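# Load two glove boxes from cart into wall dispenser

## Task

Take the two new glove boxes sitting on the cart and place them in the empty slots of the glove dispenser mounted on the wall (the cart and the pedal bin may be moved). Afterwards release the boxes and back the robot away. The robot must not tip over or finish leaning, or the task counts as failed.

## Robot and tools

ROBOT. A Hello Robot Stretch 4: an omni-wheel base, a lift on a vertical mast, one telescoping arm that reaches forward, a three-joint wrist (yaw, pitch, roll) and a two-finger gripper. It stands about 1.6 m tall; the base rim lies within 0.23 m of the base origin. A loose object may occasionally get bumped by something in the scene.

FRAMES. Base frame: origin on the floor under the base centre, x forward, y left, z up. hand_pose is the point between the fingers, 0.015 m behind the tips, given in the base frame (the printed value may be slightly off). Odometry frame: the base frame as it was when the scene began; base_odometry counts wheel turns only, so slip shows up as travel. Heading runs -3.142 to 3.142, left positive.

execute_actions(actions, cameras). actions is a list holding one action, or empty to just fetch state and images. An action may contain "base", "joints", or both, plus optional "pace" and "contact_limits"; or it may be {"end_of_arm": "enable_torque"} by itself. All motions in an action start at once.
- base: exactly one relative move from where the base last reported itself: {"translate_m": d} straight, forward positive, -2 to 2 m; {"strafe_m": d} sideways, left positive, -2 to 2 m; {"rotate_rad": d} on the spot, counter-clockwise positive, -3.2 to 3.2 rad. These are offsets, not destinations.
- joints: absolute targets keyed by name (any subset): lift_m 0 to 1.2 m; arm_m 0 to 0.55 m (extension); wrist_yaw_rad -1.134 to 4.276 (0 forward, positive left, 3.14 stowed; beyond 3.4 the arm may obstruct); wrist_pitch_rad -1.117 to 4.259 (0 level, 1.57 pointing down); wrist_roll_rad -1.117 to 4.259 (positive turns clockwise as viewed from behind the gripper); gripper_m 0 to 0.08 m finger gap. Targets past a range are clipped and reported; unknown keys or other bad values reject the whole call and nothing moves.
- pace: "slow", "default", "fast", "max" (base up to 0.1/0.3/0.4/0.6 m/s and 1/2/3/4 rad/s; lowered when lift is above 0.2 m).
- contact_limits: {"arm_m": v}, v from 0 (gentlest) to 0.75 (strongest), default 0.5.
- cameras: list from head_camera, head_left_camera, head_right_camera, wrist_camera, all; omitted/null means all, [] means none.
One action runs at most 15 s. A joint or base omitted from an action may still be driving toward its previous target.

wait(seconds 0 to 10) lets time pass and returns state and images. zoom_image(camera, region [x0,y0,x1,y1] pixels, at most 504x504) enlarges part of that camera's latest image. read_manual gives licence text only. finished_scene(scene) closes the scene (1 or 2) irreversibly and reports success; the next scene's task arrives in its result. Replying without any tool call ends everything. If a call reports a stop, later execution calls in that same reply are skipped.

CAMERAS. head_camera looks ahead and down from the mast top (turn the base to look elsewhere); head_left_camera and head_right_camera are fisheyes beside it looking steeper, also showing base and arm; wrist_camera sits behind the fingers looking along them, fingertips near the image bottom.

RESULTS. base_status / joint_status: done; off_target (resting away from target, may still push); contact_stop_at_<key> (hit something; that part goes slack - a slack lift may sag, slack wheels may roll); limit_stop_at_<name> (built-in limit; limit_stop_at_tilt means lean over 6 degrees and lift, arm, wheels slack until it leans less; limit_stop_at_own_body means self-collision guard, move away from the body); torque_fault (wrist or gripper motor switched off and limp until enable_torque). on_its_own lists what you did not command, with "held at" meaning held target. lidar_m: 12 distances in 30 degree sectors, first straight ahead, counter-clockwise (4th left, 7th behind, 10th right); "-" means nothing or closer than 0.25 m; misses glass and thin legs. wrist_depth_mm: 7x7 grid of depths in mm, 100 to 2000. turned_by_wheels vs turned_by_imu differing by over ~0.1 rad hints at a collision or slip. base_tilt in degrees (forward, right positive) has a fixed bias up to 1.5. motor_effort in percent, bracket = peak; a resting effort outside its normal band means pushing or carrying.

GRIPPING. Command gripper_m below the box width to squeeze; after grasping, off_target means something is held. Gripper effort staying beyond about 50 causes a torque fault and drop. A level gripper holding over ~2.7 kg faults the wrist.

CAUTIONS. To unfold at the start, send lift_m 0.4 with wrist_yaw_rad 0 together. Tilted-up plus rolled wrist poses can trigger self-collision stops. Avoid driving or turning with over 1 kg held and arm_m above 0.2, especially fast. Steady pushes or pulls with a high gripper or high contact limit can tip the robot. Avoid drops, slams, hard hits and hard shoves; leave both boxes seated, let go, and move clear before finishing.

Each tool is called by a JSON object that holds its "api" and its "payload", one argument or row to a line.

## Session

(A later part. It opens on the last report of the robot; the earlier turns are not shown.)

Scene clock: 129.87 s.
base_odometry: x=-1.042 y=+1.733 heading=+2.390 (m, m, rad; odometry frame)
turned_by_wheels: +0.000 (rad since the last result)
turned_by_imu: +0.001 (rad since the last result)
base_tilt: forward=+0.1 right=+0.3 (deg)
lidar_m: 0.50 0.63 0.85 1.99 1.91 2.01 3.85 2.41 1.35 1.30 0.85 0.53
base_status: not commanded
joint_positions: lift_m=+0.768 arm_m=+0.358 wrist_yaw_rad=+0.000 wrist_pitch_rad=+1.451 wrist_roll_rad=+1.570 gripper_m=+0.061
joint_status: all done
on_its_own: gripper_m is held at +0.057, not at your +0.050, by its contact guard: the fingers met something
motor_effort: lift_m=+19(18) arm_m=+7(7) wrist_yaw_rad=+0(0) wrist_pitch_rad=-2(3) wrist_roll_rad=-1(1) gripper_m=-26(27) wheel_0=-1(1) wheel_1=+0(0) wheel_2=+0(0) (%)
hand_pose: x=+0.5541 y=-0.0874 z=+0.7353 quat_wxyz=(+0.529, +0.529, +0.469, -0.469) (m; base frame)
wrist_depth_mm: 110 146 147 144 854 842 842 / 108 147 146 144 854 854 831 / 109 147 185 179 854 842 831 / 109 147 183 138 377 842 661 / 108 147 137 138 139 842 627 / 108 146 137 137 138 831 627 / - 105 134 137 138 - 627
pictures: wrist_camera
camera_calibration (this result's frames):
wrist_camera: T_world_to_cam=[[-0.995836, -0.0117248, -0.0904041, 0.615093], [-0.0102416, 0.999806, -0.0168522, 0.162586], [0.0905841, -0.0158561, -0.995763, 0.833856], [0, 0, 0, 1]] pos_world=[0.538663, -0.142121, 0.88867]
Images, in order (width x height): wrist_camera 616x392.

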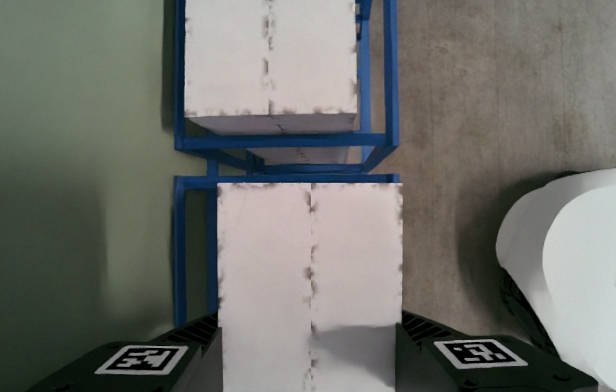

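{"api": "execute_actions", "payload": {
  "actions": [
    {"joints": {"gripper_m": 0.075}, "pace": "slow"}
  ],
  "cameras": ["wrist_camera"]
}}

{"api": "execute_actions", "payload": {
  "actions": [
    {"joints": {"lift_m": 0.85}, "pace": "slow"}
  ],
  "cameras": ["wrist_camera", "head_right_camera"]
}}

Scene clock: 131.30 s.
base_odometry: x=-1.042 y=+1.733 heading=+2.390 (m, m, rad; odometry frame)
turned_by_wheels: +0.000 (rad since the last result)
turned_by_imu: +0.001 (rad since the last result)
base_tilt: forward=+0.1 right=+0.3 (deg)
lidar_m: 0.47 0.61 0.84 2.01 1.92 2.03 3.83 2.42 1.34 1.33 0.87 0.50
base_status: not commanded
joint_positions: lift_m=+0.768 arm_m=+0.358 wrist_yaw_rad=+0.000 wrist_pitch_rad=+1.450 wrist_roll_rad=+1.570 gripper_m=+0.075
joint_status: all done
motor_effort: lift_m=+19(18) arm_m=+7(7) wrist_yaw_rad=-1(2) wrist_pitch_rad=+1(3) wrist_roll_rad=-1(1) gripper_m=+2(26) wheel_0=-1(1) wheel_1=+0(0) wheel_2=+0(0) (%)
hand_pose: x=+0.5543 y=-0.0874 z=+0.7354 quat_wxyz=(+0.530, +0.529, +0.469, -0.469) (m; base frame)
wrist_depth_mm: 109 145 148 145 866 854 820 / 110 145 148 145 842 866 831 / 108 146 186 180 842 842 820 / 108 146 185 144 842 842 668 / 108 146 144 145 177 854 627 / 110 144 145 144 144 831 627 / - 108 144 144 144 106 -
pictures: wrist_camera
camera_calibration (this result's frames):
wrist_camera: T_world_to_cam=[[-0.995754, -0.0117812, -0.0913006, 0.615941], [-0.0102831, 0.999805, -0.0168611, 0.162617], [0.0914815, -0.0158507, -0.995681, 0.833301], [0, 0, 0, 1]] pos_world=[0.538766, -0.14212, 0.888679]
Images, in order (width x height): wrist_camera 616x392.

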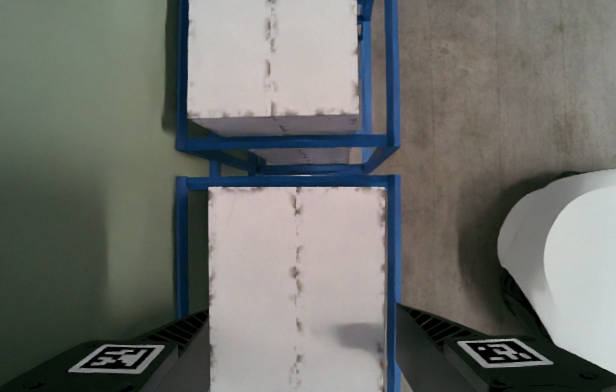

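Scene clock: 132.87 s.
base_odometry: x=-1.042 y=+1.733 heading=+2.390 (m, m, rad; odometry frame)
turned_by_wheels: +0.000 (rad since the last result)
turned_by_imu: +0.001 (rad since the last result)
base_tilt: forward=+0.1 right=+0.3 (deg)
lidar_m: 0.51 0.60 0.86 2.00 1.93 2.02 3.84 2.40 1.35 1.31 0.84 0.51
base_status: not commanded
joint_positions: lift_m=+0.850 arm_m=+0.358 wrist_yaw_rad=+0.000 wrist_pitch_rad=+1.450 wrist_roll_rad=+1.570 gripper_m=+0.075
joint_status: all done
motor_effort: lift_m=+27(26) arm_m=+7(7) wrist_yaw_rad=-1(0) wrist_pitch_rad=+0(0) wrist_roll_rad=-1(1) gripper_m=+4(2) wheel_0=-1(1) wheel_1=+0(0) wheel_2=+0(0) (%)
hand_pose: x=+0.5543 y=-0.0874 z=+0.8167 quat_wxyz=(+0.530, +0.529, +0.469, -0.469) (m; base frame)
wrist_depth_mm: 110 144 229 228 917 904 917 / 107 146 229 227 931 931 904 / 108 146 232 228 946 917 917 / 108 146 230 227 931 931 715 / 108 145 228 226 917 917 699 / 109 144 228 226 931 931 707 / - 108 195 225 266 106 -
pictures: head_right_camera, wrist_camera
camera_calibration (this result's frames):
wrist_camera: T_world_to_cam=[[-0.995762, -0.0117807, -0.0912066, 0.623274], [-0.0102842, 0.999805, -0.0168602, 0.163987], [0.0913874, -0.0158508, -0.995689, 0.914329], [0, 0, 0, 1]] pos_world=[0.538761, -0.14212, 0.969999]
Images, in order (width x height): head_right_camera 420x672, wrist_camera 616x392.

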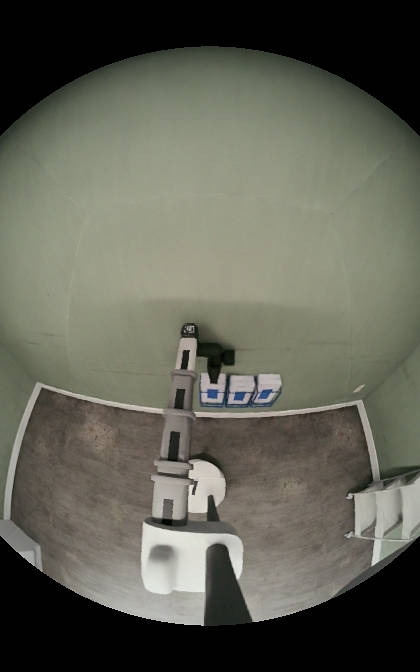

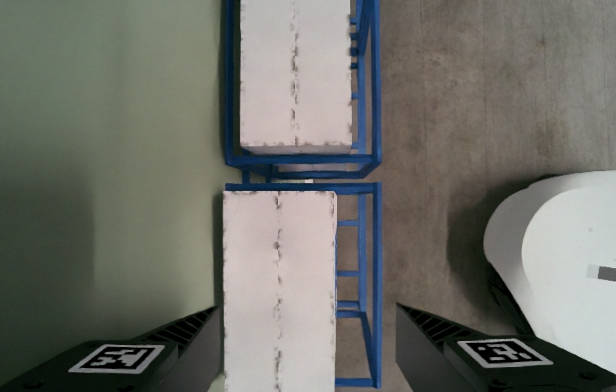

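Both boxes are seated. Now I'll retract the arm and back away.

{"api": "execute_actions", "payload": {
  "actions": [
    {"base": {"translate_m": -0.4}, "joints": {"arm_m": 0.0}, "pace": "fast"}
  ],
  "cameras": ["head_camera", "head_right_camera"]
}}

Scene clock: 135.77 s.
base_odometry: x=-0.749 y=+1.460 heading=+2.390 (m, m, rad; odometry frame)
turned_by_wheels: +0.000 (rad since the last result)
turned_by_imu: +0.002 (rad since the last result)
base_tilt: forward=+0.1 right=+0.3 (deg)
lidar_m: 0.90 1.04 1.43 2.01 1.67 2.02 3.44 2.41 1.33 1.25 1.40 0.93
base_status: done
joint_positions: lift_m=+0.850 arm_m=+0.001 wrist_yaw_rad=+0.000 wrist_pitch_rad=+1.450 wrist_roll_rad=+1.570 gripper_m=+0.075
joint_status: all done
motor_effort: lift_m=+26(27) arm_m=-7(6) wrist_yaw_rad=+1(3) wrist_pitch_rad=-1(2) wrist_roll_rad=-1(1) gripper_m=+3(2) wheel_0=+1(6) wheel_1=+0(4) wheel_2=-1(10) (%)
hand_pose: x=+0.1976 y=-0.0874 z=+0.8167 quat_wxyz=(+0.529, +0.529, +0.469, -0.469) (m; base frame)
wrist_depth_mm: 1008 976 991 960 931 917 904 / 1025 976 976 960 946 917 904 / 976 1008 991 931 946 917 904 / 991 991 960 946 732 723 904 / 1008 976 976 931 732 723 715 / 991 976 960 960 732 715 904 / 1008 108 574 960 732 106 -
pictures: head_camera, head_right_camera
Images, in order (width x height): head_camera 420x560, head_right_camera 420x672.

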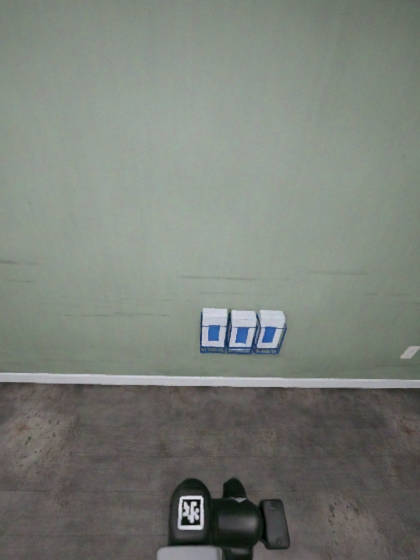

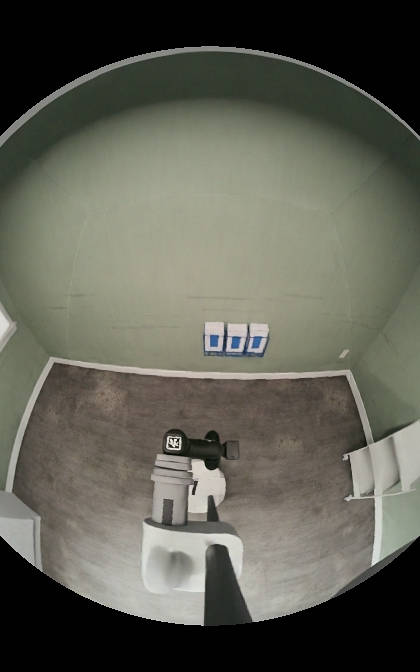

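All three slots are filled and the robot is clear. Finishing scene 1.

{"api": "finished_scene", "payload": {
  "scene": 1
}}

The scene is finished: the task was done.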